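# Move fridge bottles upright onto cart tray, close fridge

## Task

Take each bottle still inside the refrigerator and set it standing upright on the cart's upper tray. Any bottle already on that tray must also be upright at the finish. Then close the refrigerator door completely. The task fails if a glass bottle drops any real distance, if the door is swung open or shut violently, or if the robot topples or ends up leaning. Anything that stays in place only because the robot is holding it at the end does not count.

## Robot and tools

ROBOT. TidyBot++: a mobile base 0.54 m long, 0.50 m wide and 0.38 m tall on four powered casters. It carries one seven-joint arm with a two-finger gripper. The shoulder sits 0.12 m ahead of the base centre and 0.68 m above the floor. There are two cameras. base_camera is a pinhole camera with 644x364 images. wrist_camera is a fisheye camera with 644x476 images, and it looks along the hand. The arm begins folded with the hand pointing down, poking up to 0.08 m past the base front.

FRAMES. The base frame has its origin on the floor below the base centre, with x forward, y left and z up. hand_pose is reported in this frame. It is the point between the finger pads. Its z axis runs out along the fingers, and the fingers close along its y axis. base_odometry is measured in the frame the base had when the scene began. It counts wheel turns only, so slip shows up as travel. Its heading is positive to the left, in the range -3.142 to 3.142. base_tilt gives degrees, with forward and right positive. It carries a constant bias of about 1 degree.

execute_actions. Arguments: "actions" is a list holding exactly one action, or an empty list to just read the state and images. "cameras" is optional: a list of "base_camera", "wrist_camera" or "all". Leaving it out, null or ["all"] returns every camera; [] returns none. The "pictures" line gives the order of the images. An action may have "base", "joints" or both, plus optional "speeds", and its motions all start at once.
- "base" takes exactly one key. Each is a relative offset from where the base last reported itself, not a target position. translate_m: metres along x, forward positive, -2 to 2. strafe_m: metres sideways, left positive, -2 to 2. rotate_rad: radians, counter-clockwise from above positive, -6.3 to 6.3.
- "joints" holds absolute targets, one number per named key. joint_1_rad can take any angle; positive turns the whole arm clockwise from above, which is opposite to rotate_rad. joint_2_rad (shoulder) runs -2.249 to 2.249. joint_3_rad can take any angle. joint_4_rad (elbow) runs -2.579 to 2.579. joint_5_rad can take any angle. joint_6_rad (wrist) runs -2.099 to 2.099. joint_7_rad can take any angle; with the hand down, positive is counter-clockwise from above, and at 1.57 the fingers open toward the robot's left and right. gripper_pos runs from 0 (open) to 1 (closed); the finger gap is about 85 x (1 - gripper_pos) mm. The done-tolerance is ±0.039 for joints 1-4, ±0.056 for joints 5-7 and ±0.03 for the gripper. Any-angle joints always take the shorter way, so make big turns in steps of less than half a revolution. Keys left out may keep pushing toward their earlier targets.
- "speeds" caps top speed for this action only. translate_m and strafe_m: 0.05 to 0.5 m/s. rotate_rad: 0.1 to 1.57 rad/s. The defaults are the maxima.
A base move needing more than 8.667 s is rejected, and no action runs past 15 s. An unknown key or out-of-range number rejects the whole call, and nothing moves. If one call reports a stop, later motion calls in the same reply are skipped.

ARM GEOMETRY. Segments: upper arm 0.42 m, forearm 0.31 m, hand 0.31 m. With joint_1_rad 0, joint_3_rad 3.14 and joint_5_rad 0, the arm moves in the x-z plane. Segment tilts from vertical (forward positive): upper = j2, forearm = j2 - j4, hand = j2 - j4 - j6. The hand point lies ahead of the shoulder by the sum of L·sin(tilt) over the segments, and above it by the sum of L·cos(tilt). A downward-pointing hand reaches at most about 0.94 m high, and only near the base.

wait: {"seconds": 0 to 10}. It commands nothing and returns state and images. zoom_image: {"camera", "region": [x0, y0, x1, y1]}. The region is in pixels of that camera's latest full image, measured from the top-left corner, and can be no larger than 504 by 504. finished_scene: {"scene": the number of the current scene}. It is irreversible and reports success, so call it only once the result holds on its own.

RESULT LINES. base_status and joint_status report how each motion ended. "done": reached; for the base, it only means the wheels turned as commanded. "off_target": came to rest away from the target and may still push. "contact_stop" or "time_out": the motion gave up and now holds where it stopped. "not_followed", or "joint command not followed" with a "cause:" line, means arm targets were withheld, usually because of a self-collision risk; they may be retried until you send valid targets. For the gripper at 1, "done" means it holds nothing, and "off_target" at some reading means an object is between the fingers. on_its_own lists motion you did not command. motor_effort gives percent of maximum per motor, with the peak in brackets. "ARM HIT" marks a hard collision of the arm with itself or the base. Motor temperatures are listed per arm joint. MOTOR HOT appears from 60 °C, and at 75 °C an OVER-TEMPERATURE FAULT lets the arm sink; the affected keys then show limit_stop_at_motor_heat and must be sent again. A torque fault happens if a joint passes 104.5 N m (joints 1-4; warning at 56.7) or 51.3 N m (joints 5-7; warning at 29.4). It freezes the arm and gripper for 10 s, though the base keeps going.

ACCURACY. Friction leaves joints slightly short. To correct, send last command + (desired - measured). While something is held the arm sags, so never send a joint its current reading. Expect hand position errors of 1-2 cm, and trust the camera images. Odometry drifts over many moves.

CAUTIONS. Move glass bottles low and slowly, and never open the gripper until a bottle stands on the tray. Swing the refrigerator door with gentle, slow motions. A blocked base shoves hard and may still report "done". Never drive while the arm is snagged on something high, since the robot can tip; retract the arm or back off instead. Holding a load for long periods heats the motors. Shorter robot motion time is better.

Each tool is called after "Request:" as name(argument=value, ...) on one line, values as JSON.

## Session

Request:
execute_actions(actions=[])

Scene clock: 0.00 s.
Motor temperatures (°C, as the motors report them): [38 38 33 34 46 40 45]
base_odometry: x=+0.000 y=+0.000 heading=+0.000 (m, m, rad; odometry frame)
base_tilt: forward=-0.5 right=-0.1 (deg)
base_status: not commanded
joint_positions: joint_1_rad=+0.019 joint_2_rad=-0.350 joint_3_rad=+3.140 joint_4_rad=-2.500 joint_5_rad=+0.013 joint_6_rad=-0.905 joint_7_rad=+1.598 gripper_pos=+0.000
joint_status: not commanded
motor_effort: joint_1_rad=+0 joint_2_rad=-2 joint_3_rad=+0 joint_4_rad=+17 joint_5_rad=+0 joint_6_rad=+1 joint_7_rad=-1 (%)
hand_pose: x=+0.2646 y=-0.0043 z=+0.5948 quat_wxyz=(+0.006, +0.999, +0.009, +0.043) (m; base frame)
pictures: base_camera, wrist_camera
Images, in order (width x height): base_camera 644x364, wrist_camera 644x476.

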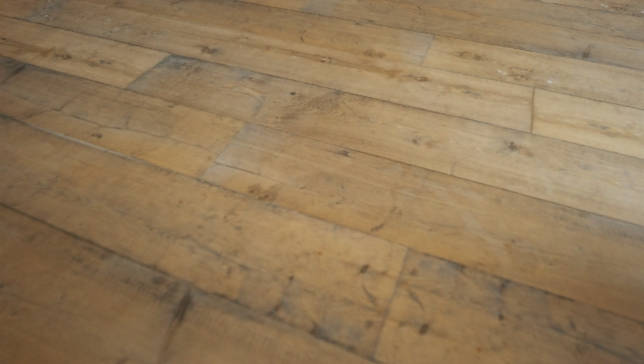

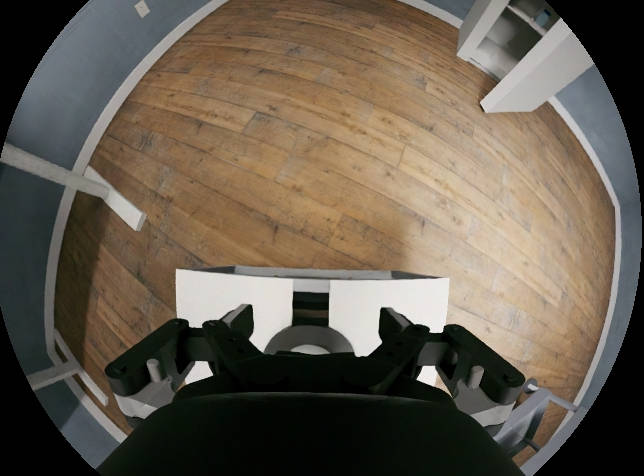

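Request:
execute_actions(actions=[{"joints": {"joint_1_rad": 0.9, "joint_6_rad": 0.35}}])

Scene clock: 5.17 s.
Motor temperatures (°C, as the motors report them): [38 38 33 34 46 40 45]
base_odometry: x=+0.000 y=+0.000 heading=+0.000 (m, m, rad; odometry frame)
base_tilt: forward=-0.5 right=-0.1 (deg)
base_status: not commanded
joint_positions: joint_1_rad=+0.891 joint_2_rad=-0.350 joint_3_rad=+3.140 joint_4_rad=-2.500 joint_5_rad=+0.013 joint_6_rad=+0.318 joint_7_rad=+1.598 gripper_pos=+0.000
joint_status: all done
motor_effort: joint_1_rad=+0(0) joint_2_rad=-6(7) joint_3_rad=+0(1) joint_4_rad=+21(22) joint_5_rad=-1(1) joint_6_rad=+9(9) joint_7_rad=-1(1) (%)
hand_pose: x=+0.3853 y=-0.3242 z=+0.8244 quat_wxyz=(+0.272, +0.723, -0.326, +0.545) (m; base frame)
pictures: base_camera, wrist_camera
Images, in order (width x height): base_camera 644x364, wrist_camera 644x476.

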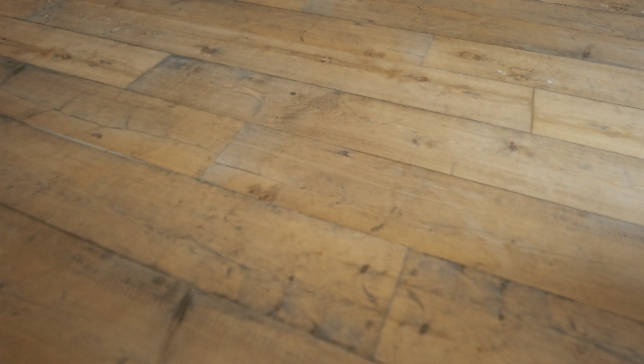

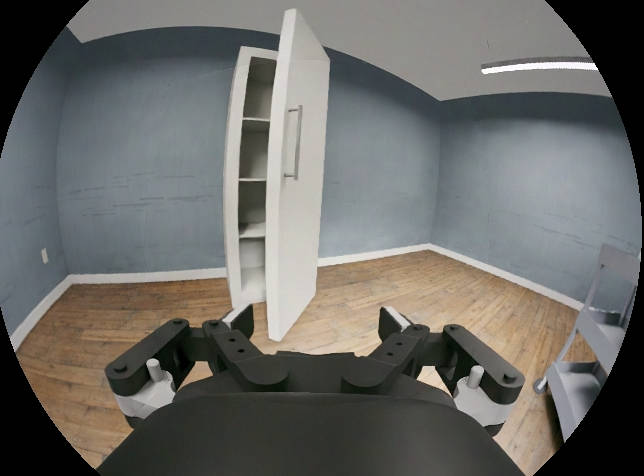

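Request:
execute_actions(actions=[{"base": {"translate_m": 0.92}, "joints": {"joint_1_rad": 1.0, "joint_2_rad": 1.22, "joint_4_rad": -2.10, "joint_6_rad": 1.53, "gripper_pos": 1.0}, "speeds": {"translate_m": 0.45}}])

Scene clock: 102.20 s.
Motor temperatures (°C, as the motors report them): [38 37 33 35 46 40 45]
base_odometry: x=+0.920 y=+0.001 heading=+0.001 (m, m, rad; odometry frame)
base_tilt: forward=-0.5 right=-0.1 (deg)
base_status: done
joint_positions: joint_1_rad=+0.992 joint_2_rad=+1.214 joint_3_rad=+3.140 joint_4_rad=-2.109 joint_5_rad=+0.013 joint_6_rad=+1.495 joint_7_rad=+1.598 gripper_pos=+0.999
joint_status: all done
motor_effort: joint_1_rad=+0(2) joint_2_rad=-37(38) joint_3_rad=-1(1) joint_4_rad=+3(22) joint_5_rad=+0(2) joint_6_rad=+8(9) joint_7_rad=-1(1) (%)
hand_pose: x=+0.4736 y=-0.5310 z=+0.4405 quat_wxyz=(+0.293, +0.704, -0.364, +0.536) (m; base frame)
pictures: base_camera, wrist_camera
Images, in order (width x height): base_camera 644x364, wrist_camera 644x476.

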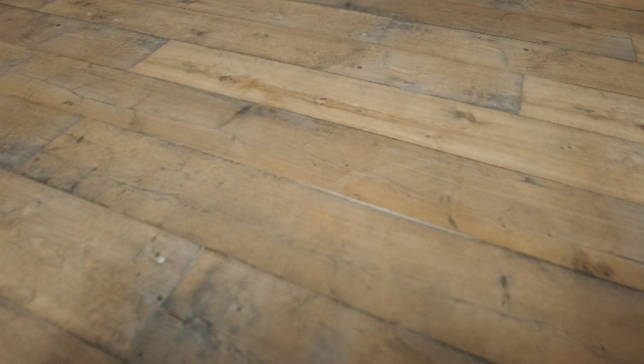

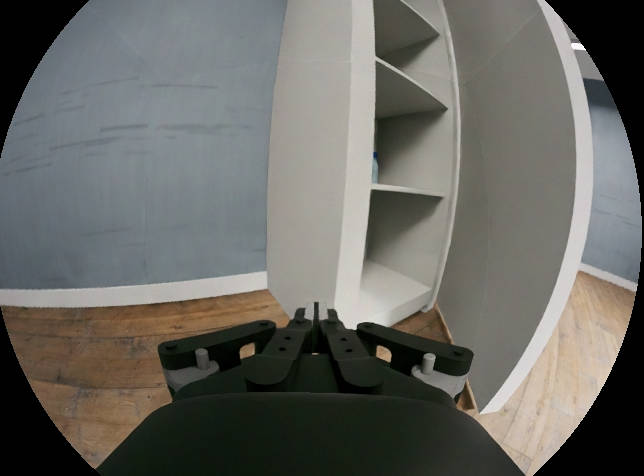

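Request:
execute_actions(actions=[{"base": {"rotate_rad": -0.38}, "speeds": {"rotate_rad": 0.8}}])

Scene clock: 108.87 s.
Motor temperatures (°C, as the motors report them): [38 37 33 35 46 40 45]
base_odometry: x=+0.920 y=+0.001 heading=-0.379 (m, m, rad; odometry frame)
base_tilt: forward=-0.5 right=-0.1 (deg)
base_status: done
joint_positions: joint_1_rad=+1.004 joint_2_rad=+1.214 joint_3_rad=+3.140 joint_4_rad=-2.107 joint_5_rad=+0.013 joint_6_rad=+1.495 joint_7_rad=+1.598 gripper_pos=+0.999
joint_status: not commanded
motor_effort: joint_1_rad=+0(4) joint_2_rad=-37(38) joint_3_rad=-1(3) joint_4_rad=+3(3) joint_5_rad=-1(0) joint_6_rad=+9(9) joint_7_rad=-1(1) (%)
hand_pose: x=+0.4675 y=-0.5362 z=+0.4411 quat_wxyz=(+0.297, +0.701, -0.368, +0.535) (m; base frame)
pictures: base_camera, wrist_camera
Images, in order (width x height): base_camera 644x364, wrist_camera 644x476.

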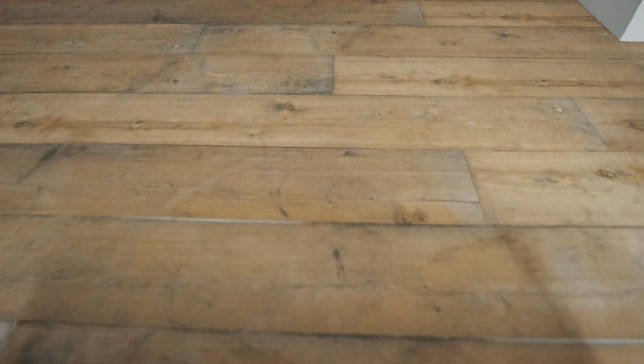

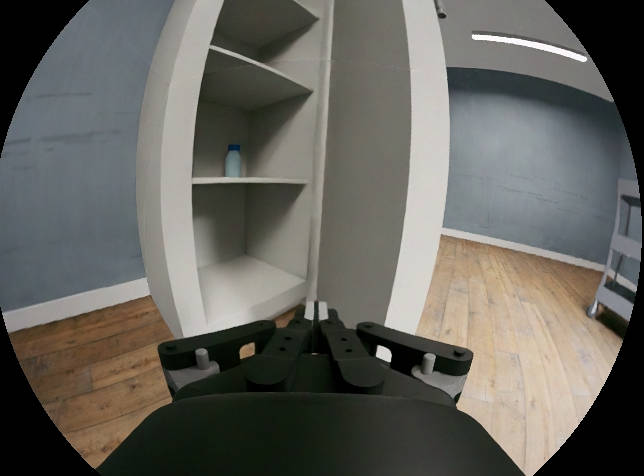

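Request:
execute_actions(actions=[{"base": {"translate_m": 0.15}, "speeds": {"translate_m": 0.3}}])

Request:
execute_actions(actions=[{"base": {"strafe_m": -0.40}, "speeds": {"strafe_m": 0.1}}])

Scene clock: 123.67 s.
Motor temperatures (°C, as the motors report them): [38 37 33 34 46 40 45]
base_odometry: x=+1.060 y=-0.055 heading=-0.380 (m, m, rad; odometry frame)
base_tilt: forward=-0.4 right=-0.1 (deg)
base_status: done
joint_positions: joint_1_rad=+0.994 joint_2_rad=+1.214 joint_3_rad=+3.140 joint_4_rad=-2.106 joint_5_rad=+0.013 joint_6_rad=+1.496 joint_7_rad=+1.598 gripper_pos=+0.999
joint_status: not commanded
motor_effort: joint_1_rad=+0(3) joint_2_rad=-37(39) joint_3_rad=-1(2) joint_4_rad=+3(4) joint_5_rad=-1(1) joint_6_rad=+9(9) joint_7_rad=-1(1) (%)
hand_pose: x=+0.4728 y=-0.5333 z=+0.4415 quat_wxyz=(+0.295, +0.702, -0.364, +0.537) (m; base frame)
pictures: base_camera, wrist_camera
Images, in order (width x height): base_camera 644x364, wrist_camera 644x476.

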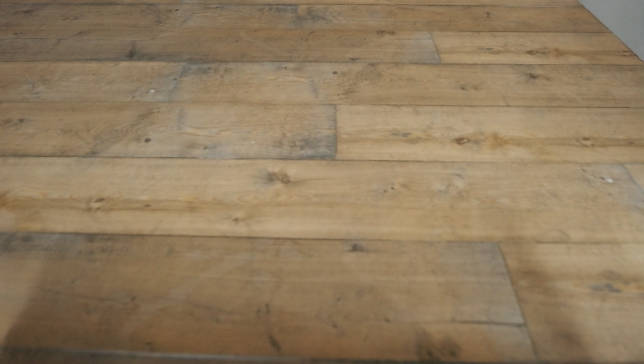

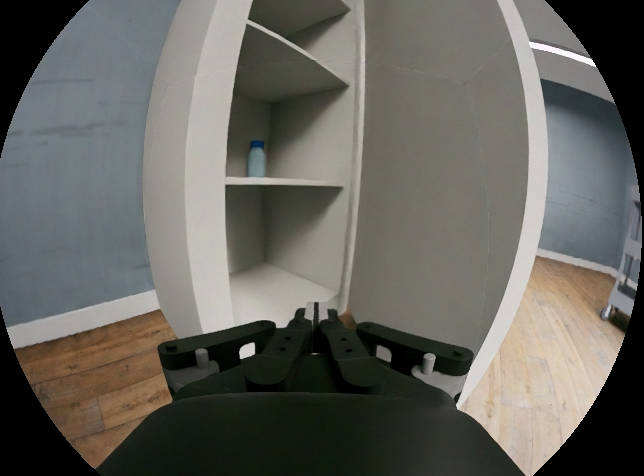

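Scene clock: 128.20 s.
Motor temperatures (°C, as the motors report them): [38 37 33 34 46 40 45]
base_odometry: x=+0.911 y=-0.426 heading=-0.380 (m, m, rad; odometry frame)
base_tilt: forward=-0.4 right=-0.1 (deg)
base_status: done
joint_positions: joint_1_rad=+0.998 joint_2_rad=+1.214 joint_3_rad=+3.139 joint_4_rad=-2.104 joint_5_rad=+0.013 joint_6_rad=+1.496 joint_7_rad=+1.598 gripper_pos=+0.999
joint_status: not commanded
motor_effort: joint_1_rad=+0(5) joint_2_rad=-37(39) joint_3_rad=-1(4) joint_4_rad=+3(7) joint_5_rad=-2(6) joint_6_rad=+8(9) joint_7_rad=-1(1) (%)
hand_pose: x=+0.4716 y=-0.5347 z=+0.4417 quat_wxyz=(+0.295, +0.701, -0.365, +0.537) (m; base frame)
pictures: base_camera, wrist_camera
Images, in order (width x height): base_camera 644x364, wrist_camera 644x476.

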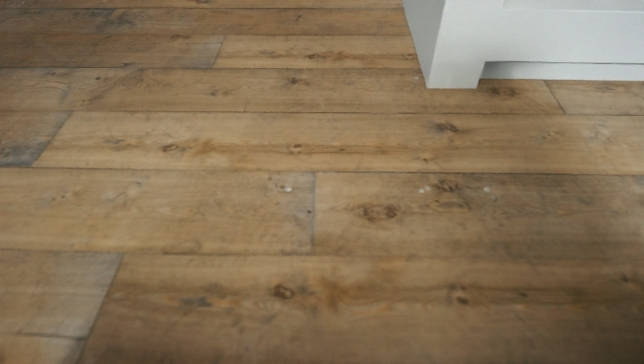

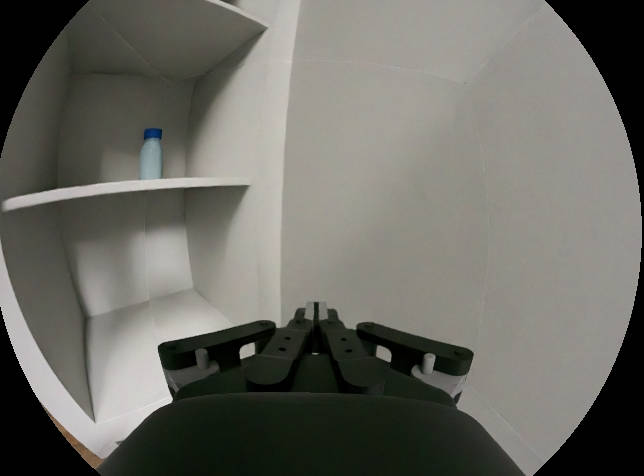

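Request:
execute_actions(actions=[{"base": {"strafe_m": -0.15}, "speeds": {"strafe_m": 0.07}}])

Scene clock: 142.63 s.
Motor temperatures (°C, as the motors report them): [38 38 33 34 46 40 45]
base_odometry: x=+0.856 y=-0.566 heading=-0.379 (m, m, rad; odometry frame)
base_tilt: forward=-0.4 right=-0.1 (deg)
base_status: done
joint_positions: joint_1_rad=+0.995 joint_2_rad=+1.215 joint_3_rad=+3.138 joint_4_rad=-2.106 joint_5_rad=+0.014 joint_6_rad=+1.496 joint_7_rad=+1.598 gripper_pos=+0.999
joint_status: not commanded
motor_effort: joint_1_rad=+0(5) joint_2_rad=-37(39) joint_3_rad=-1(4) joint_4_rad=+3(12) joint_5_rad=-1(7) joint_6_rad=+9(10) joint_7_rad=-1(1) (%)
hand_pose: x=+0.4734 y=-0.5322 z=+0.4408 quat_wxyz=(+0.293, +0.702, -0.364, +0.537) (m; base frame)
pictures: base_camera, wrist_camera
Images, in order (width x height): base_camera 644x364, wrist_camera 644x476.

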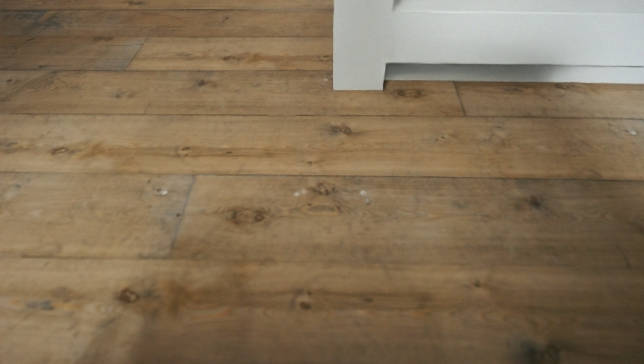

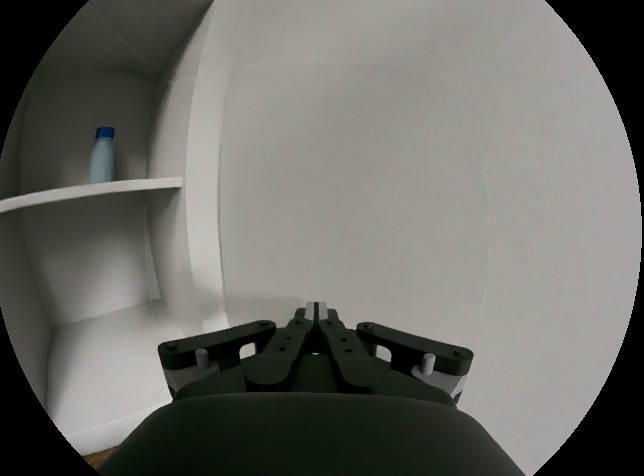

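Request:
execute_actions(actions=[{"base": {"translate_m": -0.3}, "joints": {"joint_1_rad": 0.35, "joint_2_rad": -0.15, "joint_4_rad": -1.8, "joint_6_rad": -0.05, "gripper_pos": 0.0}, "speeds": {"translate_m": 0.3}}])

Scene clock: 178.03 s.
Motor temperatures (°C, as the motors report them): [38 38 33 34 46 40 45]
base_odometry: x=+0.577 y=-0.455 heading=-0.379 (m, m, rad; odometry frame)
base_tilt: forward=-0.4 right=-0.2 (deg)
base_status: done
joint_positions: joint_1_rad=+0.360 joint_2_rad=-0.148 joint_3_rad=+3.138 joint_4_rad=-1.811 joint_5_rad=+0.014 joint_6_rad=-0.014 joint_7_rad=+1.598 gripper_pos=+0.000
joint_status: all done
motor_effort: joint_1_rad=+0(3) joint_2_rad=-17(40) joint_3_rad=+0(2) joint_4_rad=+25(25) joint_5_rad=-1(2) joint_6_rad=+9(10) joint_7_rad=-1(1) (%)
hand_pose: x=+0.6449 y=-0.1943 z=+1.0358 quat_wxyz=(+0.132, +0.735, -0.117, +0.655) (m; base frame)
pictures: base_camera, wrist_camera
Images, in order (width x height): base_camera 644x364, wrist_camera 644x476.

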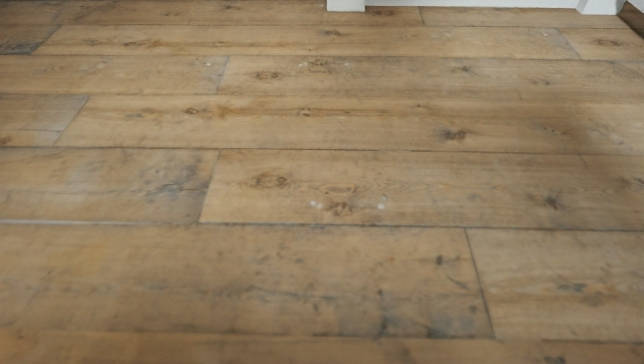

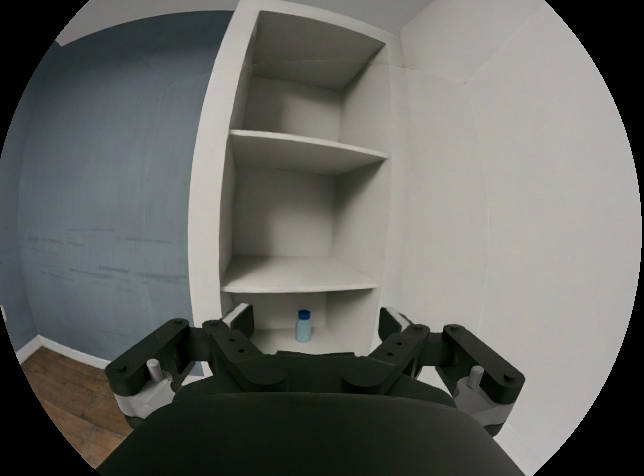

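Request:
zoom_image(camera="wrist_camera", region=[180, 0, 440, 360])

Region (180, 0, 440, 360) of wrist_camera's 644x476 image, scaled by 1.400.

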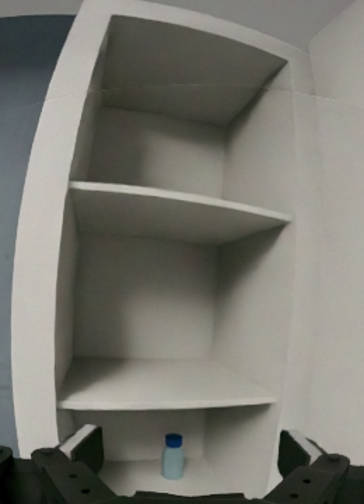

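Request:
execute_actions(actions=[{"base": {"rotate_rad": -0.30}, "joints": {"joint_1_rad": 0.0, "joint_2_rad": 0.97, "joint_4_rad": -1.41, "joint_6_rad": 0.52}, "speeds": {"rotate_rad": 0.8}}])

Scene clock: 224.53 s.
Motor temperatures (°C, as the motors report them): [38 38 33 35 46 40 45]
base_odometry: x=+0.577 y=-0.455 heading=-0.679 (m, m, rad; odometry frame)
base_tilt: forward=-0.4 right=-0.1 (deg)
base_status: done
joint_positions: joint_1_rad=+0.007 joint_2_rad=+0.968 joint_3_rad=+3.142 joint_4_rad=-1.423 joint_5_rad=+0.014 joint_6_rad=+0.484 joint_7_rad=+1.598 gripper_pos=+0.000
joint_status: all done
motor_effort: joint_1_rad=+0(3) joint_2_rad=-47(49) joint_3_rad=+0(4) joint_4_rad=+19(26) joint_5_rad=-1(1) joint_6_rad=+9(9) joint_7_rad=-1(1) (%)
hand_pose: x=+0.9740 y=-0.0030 z=+0.5878 quat_wxyz=(+0.011, +0.815, +0.015, +0.579) (m; base frame)
pictures: base_camera, wrist_camera
Images, in order (width x height): base_camera 644x364, wrist_camera 644x476.

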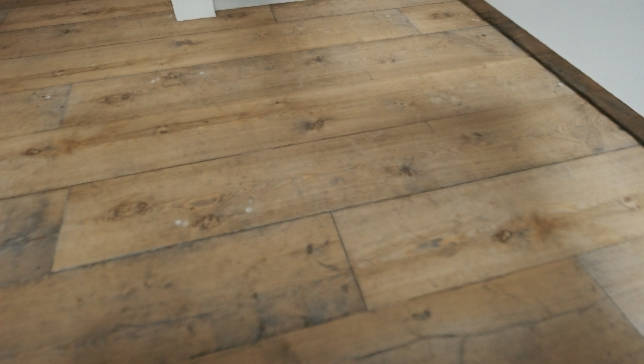

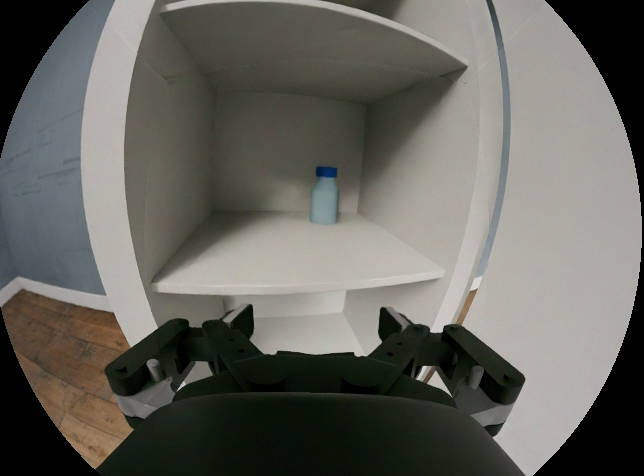

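Request:
execute_actions(actions=[{"base": {"translate_m": 0.26}, "joints": {"joint_1_rad": 0.028, "joint_5_rad": -0.06}, "speeds": {"translate_m": 0.25}}])

Scene clock: 245.97 s.
Motor temperatures (°C, as the motors report them): [38 38 33 35 46 40 45]
base_odometry: x=+0.779 y=-0.619 heading=-0.680 (m, m, rad; odometry frame)
base_tilt: forward=-0.3 right=-0.1 (deg)
base_status: done
joint_positions: joint_1_rad=+0.024 joint_2_rad=+0.968 joint_3_rad=+3.142 joint_4_rad=-1.417 joint_5_rad=-0.024 joint_6_rad=+0.486 joint_7_rad=+1.598 gripper_pos=+0.000
joint_status: all done
motor_effort: joint_1_rad=+0(2) joint_2_rad=-48(49) joint_3_rad=-1(1) joint_4_rad=+19(20) joint_5_rad=-1(1) joint_6_rad=+9(9) joint_7_rad=-1(1) (%)
hand_pose: x=+0.9757 y=-0.0228 z=+0.5913 quat_wxyz=(+0.013, +0.813, -0.010, +0.582) (m; base frame)
pictures: base_camera, wrist_camera
Images, in order (width x height): base_camera 644x364, wrist_camera 644x476.

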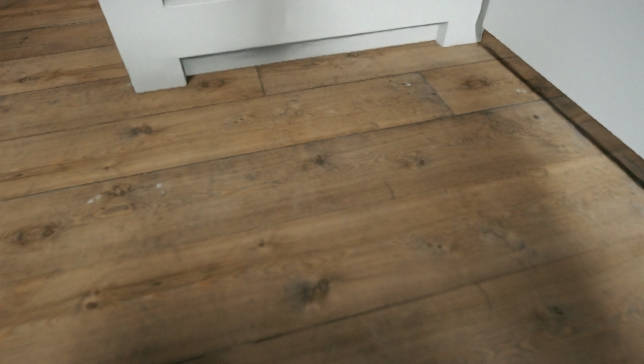

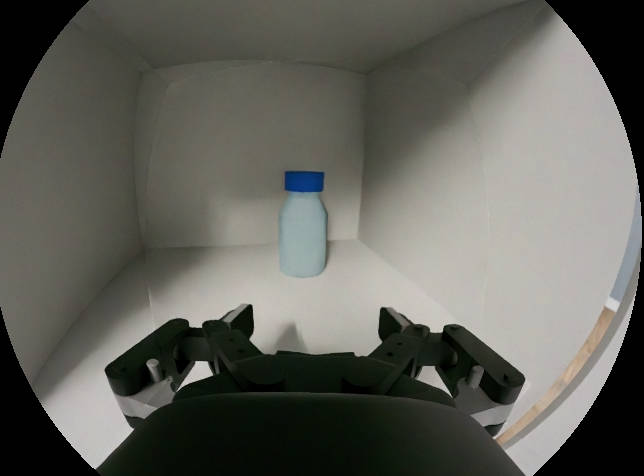

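Request:
execute_actions(actions=[{"base": {"translate_m": 0.11}, "joints": {"joint_1_rad": 0.004}, "speeds": {"translate_m": 0.15}}])

Scene clock: 254.37 s.
Motor temperatures (°C, as the motors report them): [38 39 33 35 46 40 45]
base_odometry: x=+0.865 y=-0.688 heading=-0.681 (m, m, rad; odometry frame)
base_tilt: forward=-0.5 right=-0.1 (deg)
base_status: done
joint_positions: joint_1_rad=+0.009 joint_2_rad=+0.968 joint_3_rad=+3.142 joint_4_rad=-1.416 joint_5_rad=-0.024 joint_6_rad=+0.487 joint_7_rad=+1.598 gripper_pos=+0.000
joint_status: all done
motor_effort: joint_1_rad=+0(3) joint_2_rad=-48(48) joint_3_rad=-1(2) joint_4_rad=+19(20) joint_5_rad=-1(0) joint_6_rad=+9(9) joint_7_rad=-1(1) (%)
hand_pose: x=+0.9765 y=-0.0100 z=+0.5923 quat_wxyz=(+0.009, +0.813, -0.004, +0.583) (m; base frame)
pictures: base_camera, wrist_camera
Images, in order (width x height): base_camera 644x364, wrist_camera 644x476.

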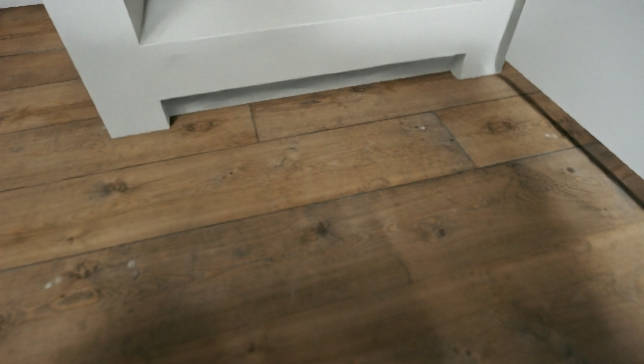

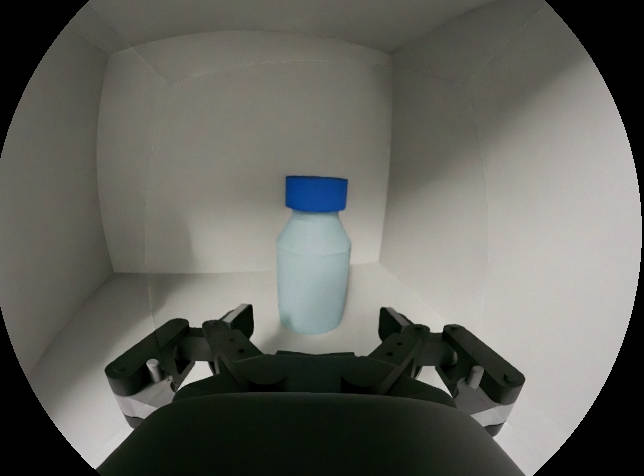

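Request:
execute_actions(actions=[{"base": {"translate_m": 0.093}, "speeds": {"translate_m": 0.1}}])

Scene clock: 259.23 s.
Motor temperatures (°C, as the motors report them): [38 39 33 35 46 40 45]
base_odometry: x=+0.937 y=-0.747 heading=-0.681 (m, m, rad; odometry frame)
base_tilt: forward=-0.4 right=-0.1 (deg)
base_status: done
joint_positions: joint_1_rad=+0.009 joint_2_rad=+0.968 joint_3_rad=+3.142 joint_4_rad=-1.415 joint_5_rad=-0.024 joint_6_rad=+0.487 joint_7_rad=+1.598 gripper_pos=+0.000
joint_status: not commanded
motor_effort: joint_1_rad=+0(2) joint_2_rad=-47(49) joint_3_rad=-1(1) joint_4_rad=+19(20) joint_5_rad=-1(2) joint_6_rad=+8(9) joint_7_rad=-1(1) (%)
hand_pose: x=+0.9768 y=-0.0100 z=+0.5927 quat_wxyz=(+0.009, +0.812, -0.004, +0.583) (m; base frame)
pictures: base_camera, wrist_camera
Images, in order (width x height): base_camera 644x364, wrist_camera 644x476.

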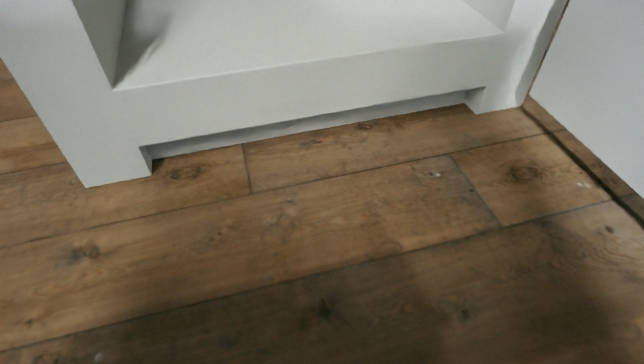

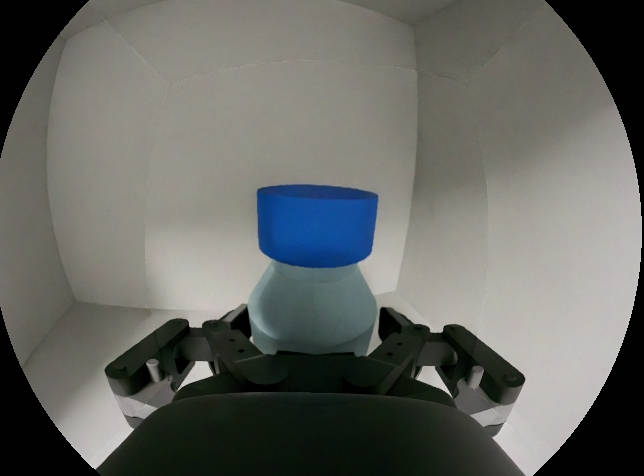

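Request:
execute_actions(actions=[{"joints": {"joint_2_rad": 0.985, "gripper_pos": 1.0}}], cameras=["wrist_camera"])

Scene clock: 268.77 s.
Motor temperatures (°C, as the motors report them): [38 39 33 35 46 40 45]
base_odometry: x=+0.937 y=-0.747 heading=-0.681 (m, m, rad; odometry frame)
base_tilt: forward=-0.4 right=-0.2 (deg)
base_status: not commanded
joint_positions: joint_1_rad=+0.006 joint_2_rad=+0.972 joint_3_rad=+3.142 joint_4_rad=-1.415 joint_5_rad=-0.024 joint_6_rad=+0.491 joint_7_rad=+1.598 gripper_pos=+0.232
joint_status: gripper_pos off_target (ended at +0.232, target +1.000); the others done
motor_effort: joint_1_rad=+0(4) joint_2_rad=-46(50) joint_3_rad=+0(3) joint_4_rad=+19(21) joint_5_rad=-1(3) joint_6_rad=+9(11) joint_7_rad=-1(0) (%)
hand_pose: x=+0.9770 y=-0.0072 z=+0.5908 quat_wxyz=(+0.008, +0.812, -0.003, +0.583) (m; base frame)
pictures: wrist_camera
Images, in order (width x height): wrist_camera 644x476.

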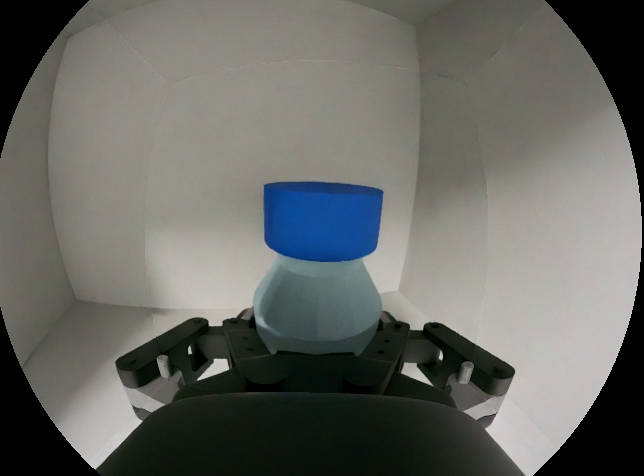

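Request:
execute_actions(actions=[{"joints": {"joint_2_rad": 0.88, "joint_4_rad": -1.40, "joint_6_rad": 0.53}}], cameras=["wrist_camera"])

Request:
execute_actions(actions=[{"base": {"translate_m": -0.55}, "speeds": {"translate_m": 0.3}}])

Scene clock: 275.37 s.
Motor temperatures (°C, as the motors report them): [38 39 33 35 46 40 45]
base_odometry: x=+0.937 y=-0.747 heading=-0.681 (m, m, rad; odometry frame)
base_tilt: forward=-0.5 right=-0.1 (deg)
base_status: not commanded
joint_positions: joint_1_rad=+0.006 joint_2_rad=+0.918 joint_3_rad=+3.142 joint_4_rad=-1.419 joint_5_rad=-0.024 joint_6_rad=+0.491 joint_7_rad=+1.598 gripper_pos=+0.232
joint_status: all done
motor_effort: joint_1_rad=+0(1) joint_2_rad=-52(56) joint_3_rad=+0(1) joint_4_rad=+23(24) joint_5_rad=-1(1) joint_6_rad=+11(12) joint_7_rad=-1(1) (%)
hand_pose: x=+0.9792 y=-0.0072 z=+0.6348 quat_wxyz=(+0.008, +0.797, -0.003, +0.603) (m; base frame)
pictures: wrist_camera
Images, in order (width x height): wrist_camera 644x476.

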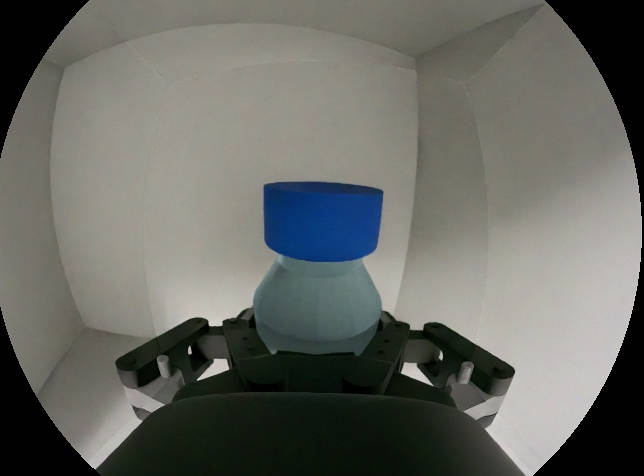

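Scene clock: 278.20 s.
Motor temperatures (°C, as the motors report them): [38 39 33 35 46 40 45]
base_odometry: x=+0.510 y=-0.401 heading=-0.681 (m, m, rad; odometry frame)
base_tilt: forward=-0.4 right=-0.1 (deg)
base_status: done
joint_positions: joint_1_rad=+0.003 joint_2_rad=+0.917 joint_3_rad=+3.142 joint_4_rad=-1.420 joint_5_rad=-0.024 joint_6_rad=+0.491 joint_7_rad=+1.598 gripper_pos=+0.232
joint_status: not commanded
motor_effort: joint_1_rad=+0(6) joint_2_rad=-52(55) joint_3_rad=-1(3) joint_4_rad=+23(25) joint_5_rad=-1(2) joint_6_rad=+12(12) joint_7_rad=-1(1) (%)
hand_pose: x=+0.9792 y=-0.0052 z=+0.6354 quat_wxyz=(+0.007, +0.797, -0.002, +0.604) (m; base frame)
pictures: base_camera, wrist_camera
Images, in order (width x height): base_camera 644x364, wrist_camera 644x476.

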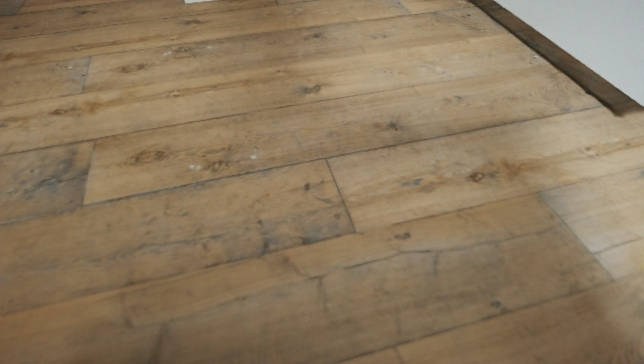

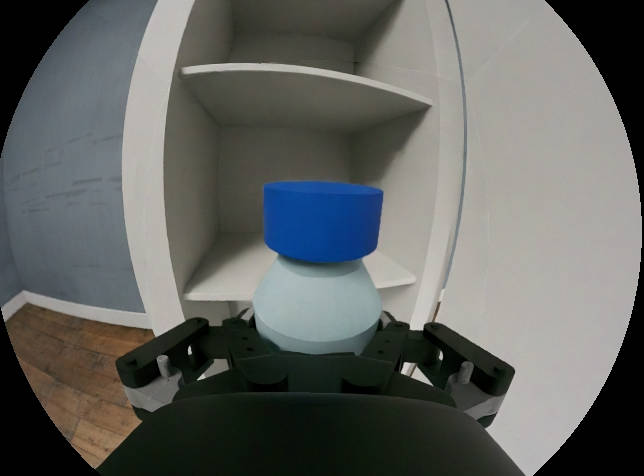

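Request:
execute_actions(actions=[{"base": {"translate_m": -0.2}, "joints": {"joint_2_rad": -0.03, "joint_4_rad": -0.98, "joint_6_rad": -0.90}, "speeds": {"translate_m": 0.3}}])

Scene clock: 292.57 s.
Motor temperatures (°C, as the motors report them): [38 40 33 35 46 40 45]
base_odometry: x=+0.354 y=-0.275 heading=-0.682 (m, m, rad; odometry frame)
base_tilt: forward=-0.4 right=-0.2 (deg)
base_status: done
joint_positions: joint_1_rad=+0.003 joint_2_rad=-0.013 joint_3_rad=+3.142 joint_4_rad=-1.008 joint_5_rad=-0.024 joint_6_rad=-0.888 joint_7_rad=+1.598 gripper_pos=+0.232
joint_status: all done
motor_effort: joint_1_rad=+0(1) joint_2_rad=-23(58) joint_3_rad=+0(1) joint_4_rad=+26(29) joint_5_rad=-1(1) joint_6_rad=+12(13) joint_7_rad=-1(1) (%)
hand_pose: x=+0.6733 y=+0.0052 z=+1.1783 quat_wxyz=(-0.003, +0.808, +0.009, +0.589) (m; base frame)
pictures: base_camera, wrist_camera
Images, in order (width x height): base_camera 644x364, wrist_camera 644x476.

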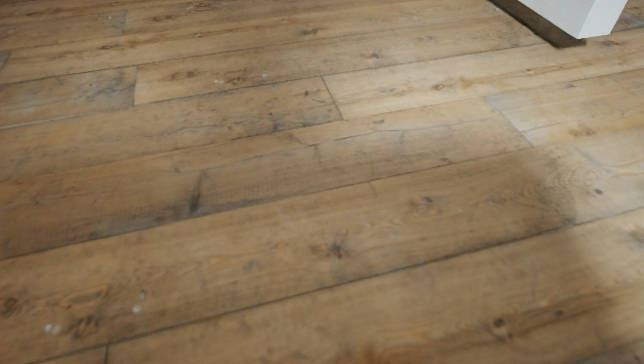

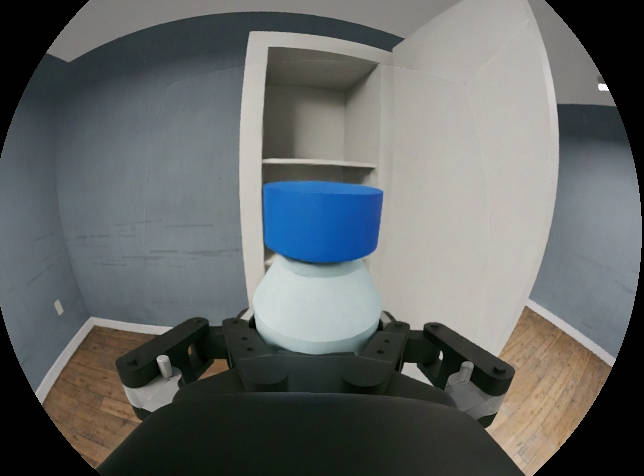

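Request:
execute_actions(actions=[{"base": {"rotate_rad": -1.40}, "speeds": {"rotate_rad": 1.0}}])

Scene clock: 302.67 s.
Motor temperatures (°C, as the motors report them): [38 40 33 35 46 40 45]
base_odometry: x=+0.354 y=-0.275 heading=-2.081 (m, m, rad; odometry frame)
base_tilt: forward=-0.5 right=-0.1 (deg)
base_status: done
joint_positions: joint_1_rad=+0.007 joint_2_rad=-0.011 joint_3_rad=+3.141 joint_4_rad=-1.008 joint_5_rad=-0.025 joint_6_rad=-0.888 joint_7_rad=+1.598 gripper_pos=+0.232
joint_status: not commanded
motor_effort: joint_1_rad=+0(2) joint_2_rad=-23(25) joint_3_rad=+0(3) joint_4_rad=+26(26) joint_5_rad=-2(3) joint_6_rad=+11(12) joint_7_rad=-1(1) (%)
hand_pose: x=+0.6742 y=+0.0039 z=+1.1772 quat_wxyz=(-0.003, +0.809, +0.008, +0.588) (m; base frame)
pictures: base_camera, wrist_camera
Images, in order (width x height): base_camera 644x364, wrist_camera 644x476.

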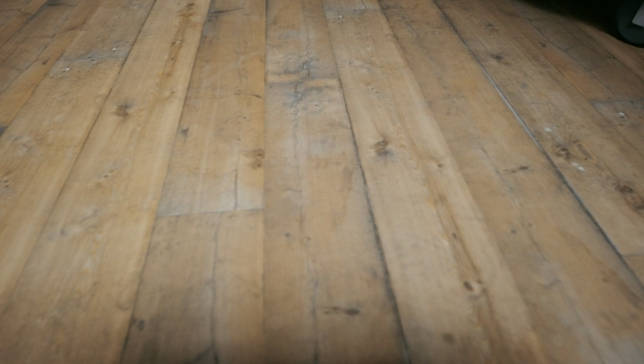

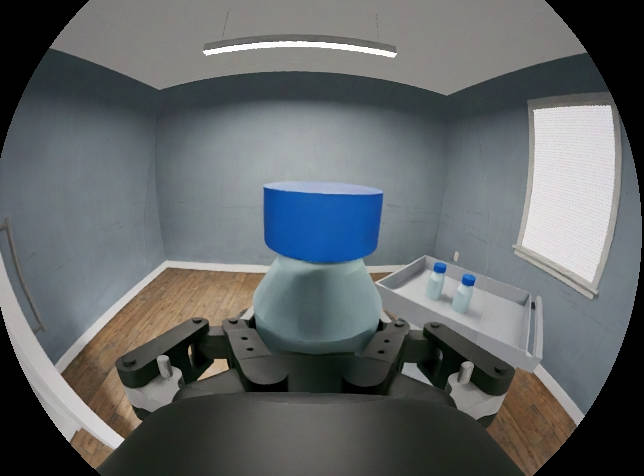

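Request:
zoom_image(camera="wrist_camera", region=[360, 230, 580, 400])

Region (360, 230, 580, 400) of wrist_camera's 644x476 image, scaled by 2.291; it fills the top 389 rows of this view, and the rest is white.

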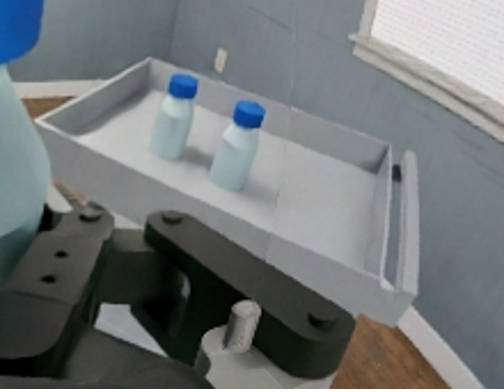

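Request:
execute_actions(actions=[{"base": {"rotate_rad": -0.58}, "joints": {"joint_4_rad": -1.79, "joint_6_rad": 0.185}, "speeds": {"rotate_rad": 0.8}}])

Request:
execute_actions(actions=[{"base": {"translate_m": 0.30}, "speeds": {"translate_m": 0.3}}])

Scene clock: 345.30 s.
Motor temperatures (°C, as the motors report them): [38 39 33 35 46 40 45]
base_odometry: x=+0.354 y=-0.275 heading=-2.661 (m, m, rad; odometry frame)
base_tilt: forward=-0.5 right=-0.1 (deg)
base_status: done
joint_positions: joint_1_rad=+0.006 joint_2_rad=-0.009 joint_3_rad=+3.140 joint_4_rad=-1.807 joint_5_rad=-0.026 joint_6_rad=+0.127 joint_7_rad=+1.598 gripper_pos=+0.232
joint_status: joint_6_rad off_target (ended at +0.127, target +0.185); the others done
motor_effort: joint_1_rad=+0(3) joint_2_rad=-25(28) joint_3_rad=+0(3) joint_4_rad=+29(30) joint_5_rad=-1(0) joint_6_rad=+12(12) joint_7_rad=-1(1) (%)
hand_pose: x=+0.7311 y=-0.0027 z=+1.0011 quat_wxyz=(+0.003, +0.741, -0.002, +0.671) (m; base frame)
pictures: base_camera, wrist_camera
Images, in order (width x height): base_camera 644x364, wrist_camera 644x476.

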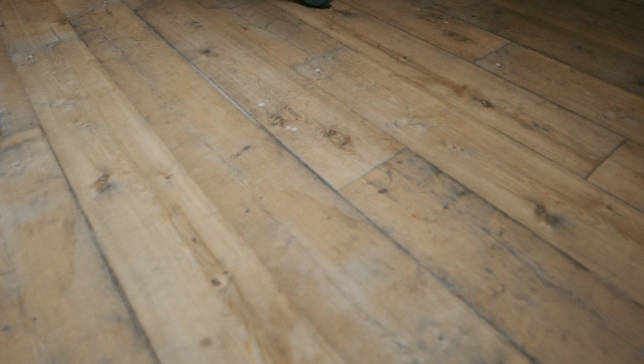

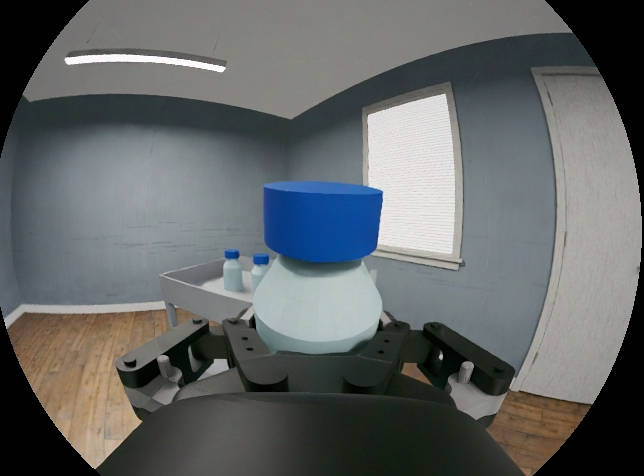

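Scene clock: 347.27 s.
Motor temperatures (°C, as the motors report them): [38 39 33 35 46 40 45]
base_odometry: x=+0.087 y=-0.413 heading=-2.662 (m, m, rad; odometry frame)
base_tilt: forward=-0.5 right=-0.2 (deg)
base_status: done
joint_positions: joint_1_rad=+0.006 joint_2_rad=-0.005 joint_3_rad=+3.140 joint_4_rad=-1.807 joint_5_rad=-0.026 joint_6_rad=+0.129 joint_7_rad=+1.598 gripper_pos=+0.232
joint_status: not commanded
motor_effort: joint_1_rad=+0(1) joint_2_rad=-27(28) joint_3_rad=+0(1) joint_4_rad=+29(30) joint_5_rad=-1(1) joint_6_rad=+12(13) joint_7_rad=-1(1) (%)
hand_pose: x=+0.7324 y=-0.0028 z=+0.9989 quat_wxyz=(+0.003, +0.742, -0.002, +0.670) (m; base frame)
pictures: base_camera, wrist_camera
Images, in order (width x height): base_camera 644x364, wrist_camera 644x476.

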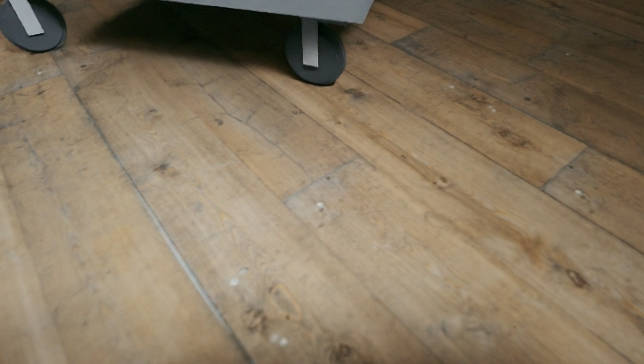

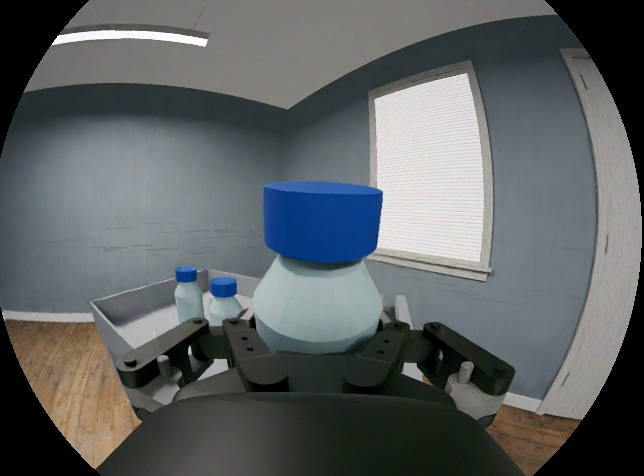

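Request:
execute_actions(actions=[{"base": {"translate_m": 0.21}, "joints": {"joint_1_rad": -0.045}, "speeds": {"translate_m": 0.25}}])

Request:
execute_actions(actions=[{"joints": {"joint_2_rad": 0.12}}])

Scene clock: 364.70 s.
Motor temperatures (°C, as the motors report them): [38 39 33 35 46 40 45]
base_odometry: x=-0.099 y=-0.510 heading=-2.663 (m, m, rad; odometry frame)
base_tilt: forward=-0.5 right=-0.1 (deg)
base_status: done
joint_positions: joint_1_rad=-0.043 joint_2_rad=-0.005 joint_3_rad=+3.140 joint_4_rad=-1.808 joint_5_rad=-0.026 joint_6_rad=+0.130 joint_7_rad=+1.598 gripper_pos=+0.232
joint_status: all done
motor_effort: joint_1_rad=+0(1) joint_2_rad=-26(28) joint_3_rad=+0(2) joint_4_rad=+29(30) joint_5_rad=-1(1) joint_6_rad=+12(13) joint_7_rad=-1(1) (%)
hand_pose: x=+0.7319 y=+0.0275 z=+0.9986 quat_wxyz=(-0.013, +0.742, +0.016, +0.670) (m; base frame)
pictures: base_camera, wrist_camera
Images, in order (width x height): base_camera 644x364, wrist_camera 644x476.

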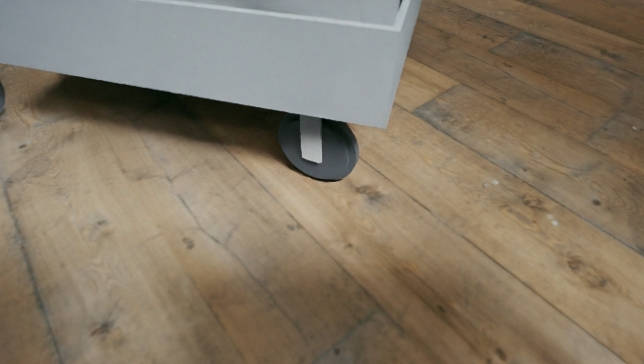

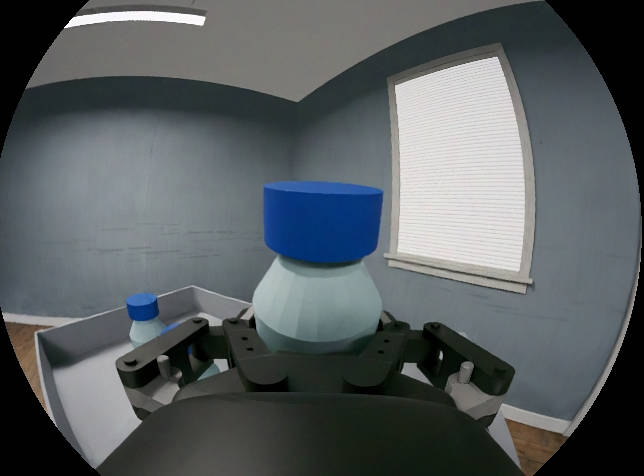

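Scene clock: 366.03 s.
Motor temperatures (°C, as the motors report them): [38 39 33 35 46 40 45]
base_odometry: x=-0.099 y=-0.510 heading=-2.663 (m, m, rad; odometry frame)
base_tilt: forward=-0.4 right=-0.2 (deg)
base_status: not commanded
joint_positions: joint_1_rad=-0.043 joint_2_rad=+0.151 joint_3_rad=+3.140 joint_4_rad=-1.813 joint_5_rad=-0.026 joint_6_rad=+0.131 joint_7_rad=+1.598 gripper_pos=+0.232
joint_status: all done
motor_effort: joint_1_rad=+0(0) joint_2_rad=-30(35) joint_3_rad=+0(0) joint_4_rad=+27(30) joint_5_rad=-1(1) joint_6_rad=+11(13) joint_7_rad=-1(1) (%)
hand_pose: x=+0.7727 y=+0.0292 z=+0.8973 quat_wxyz=(-0.012, +0.793, +0.017, +0.609) (m; base frame)
pictures: base_camera, wrist_camera
Images, in order (width x height): base_camera 644x364, wrist_camera 644x476.

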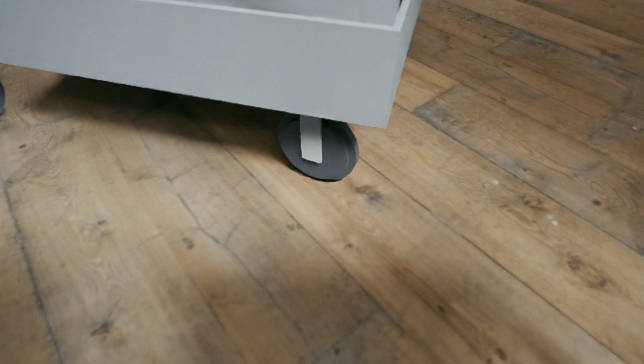

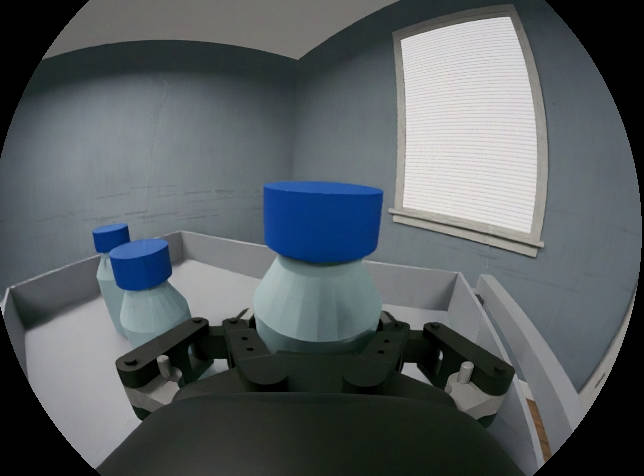

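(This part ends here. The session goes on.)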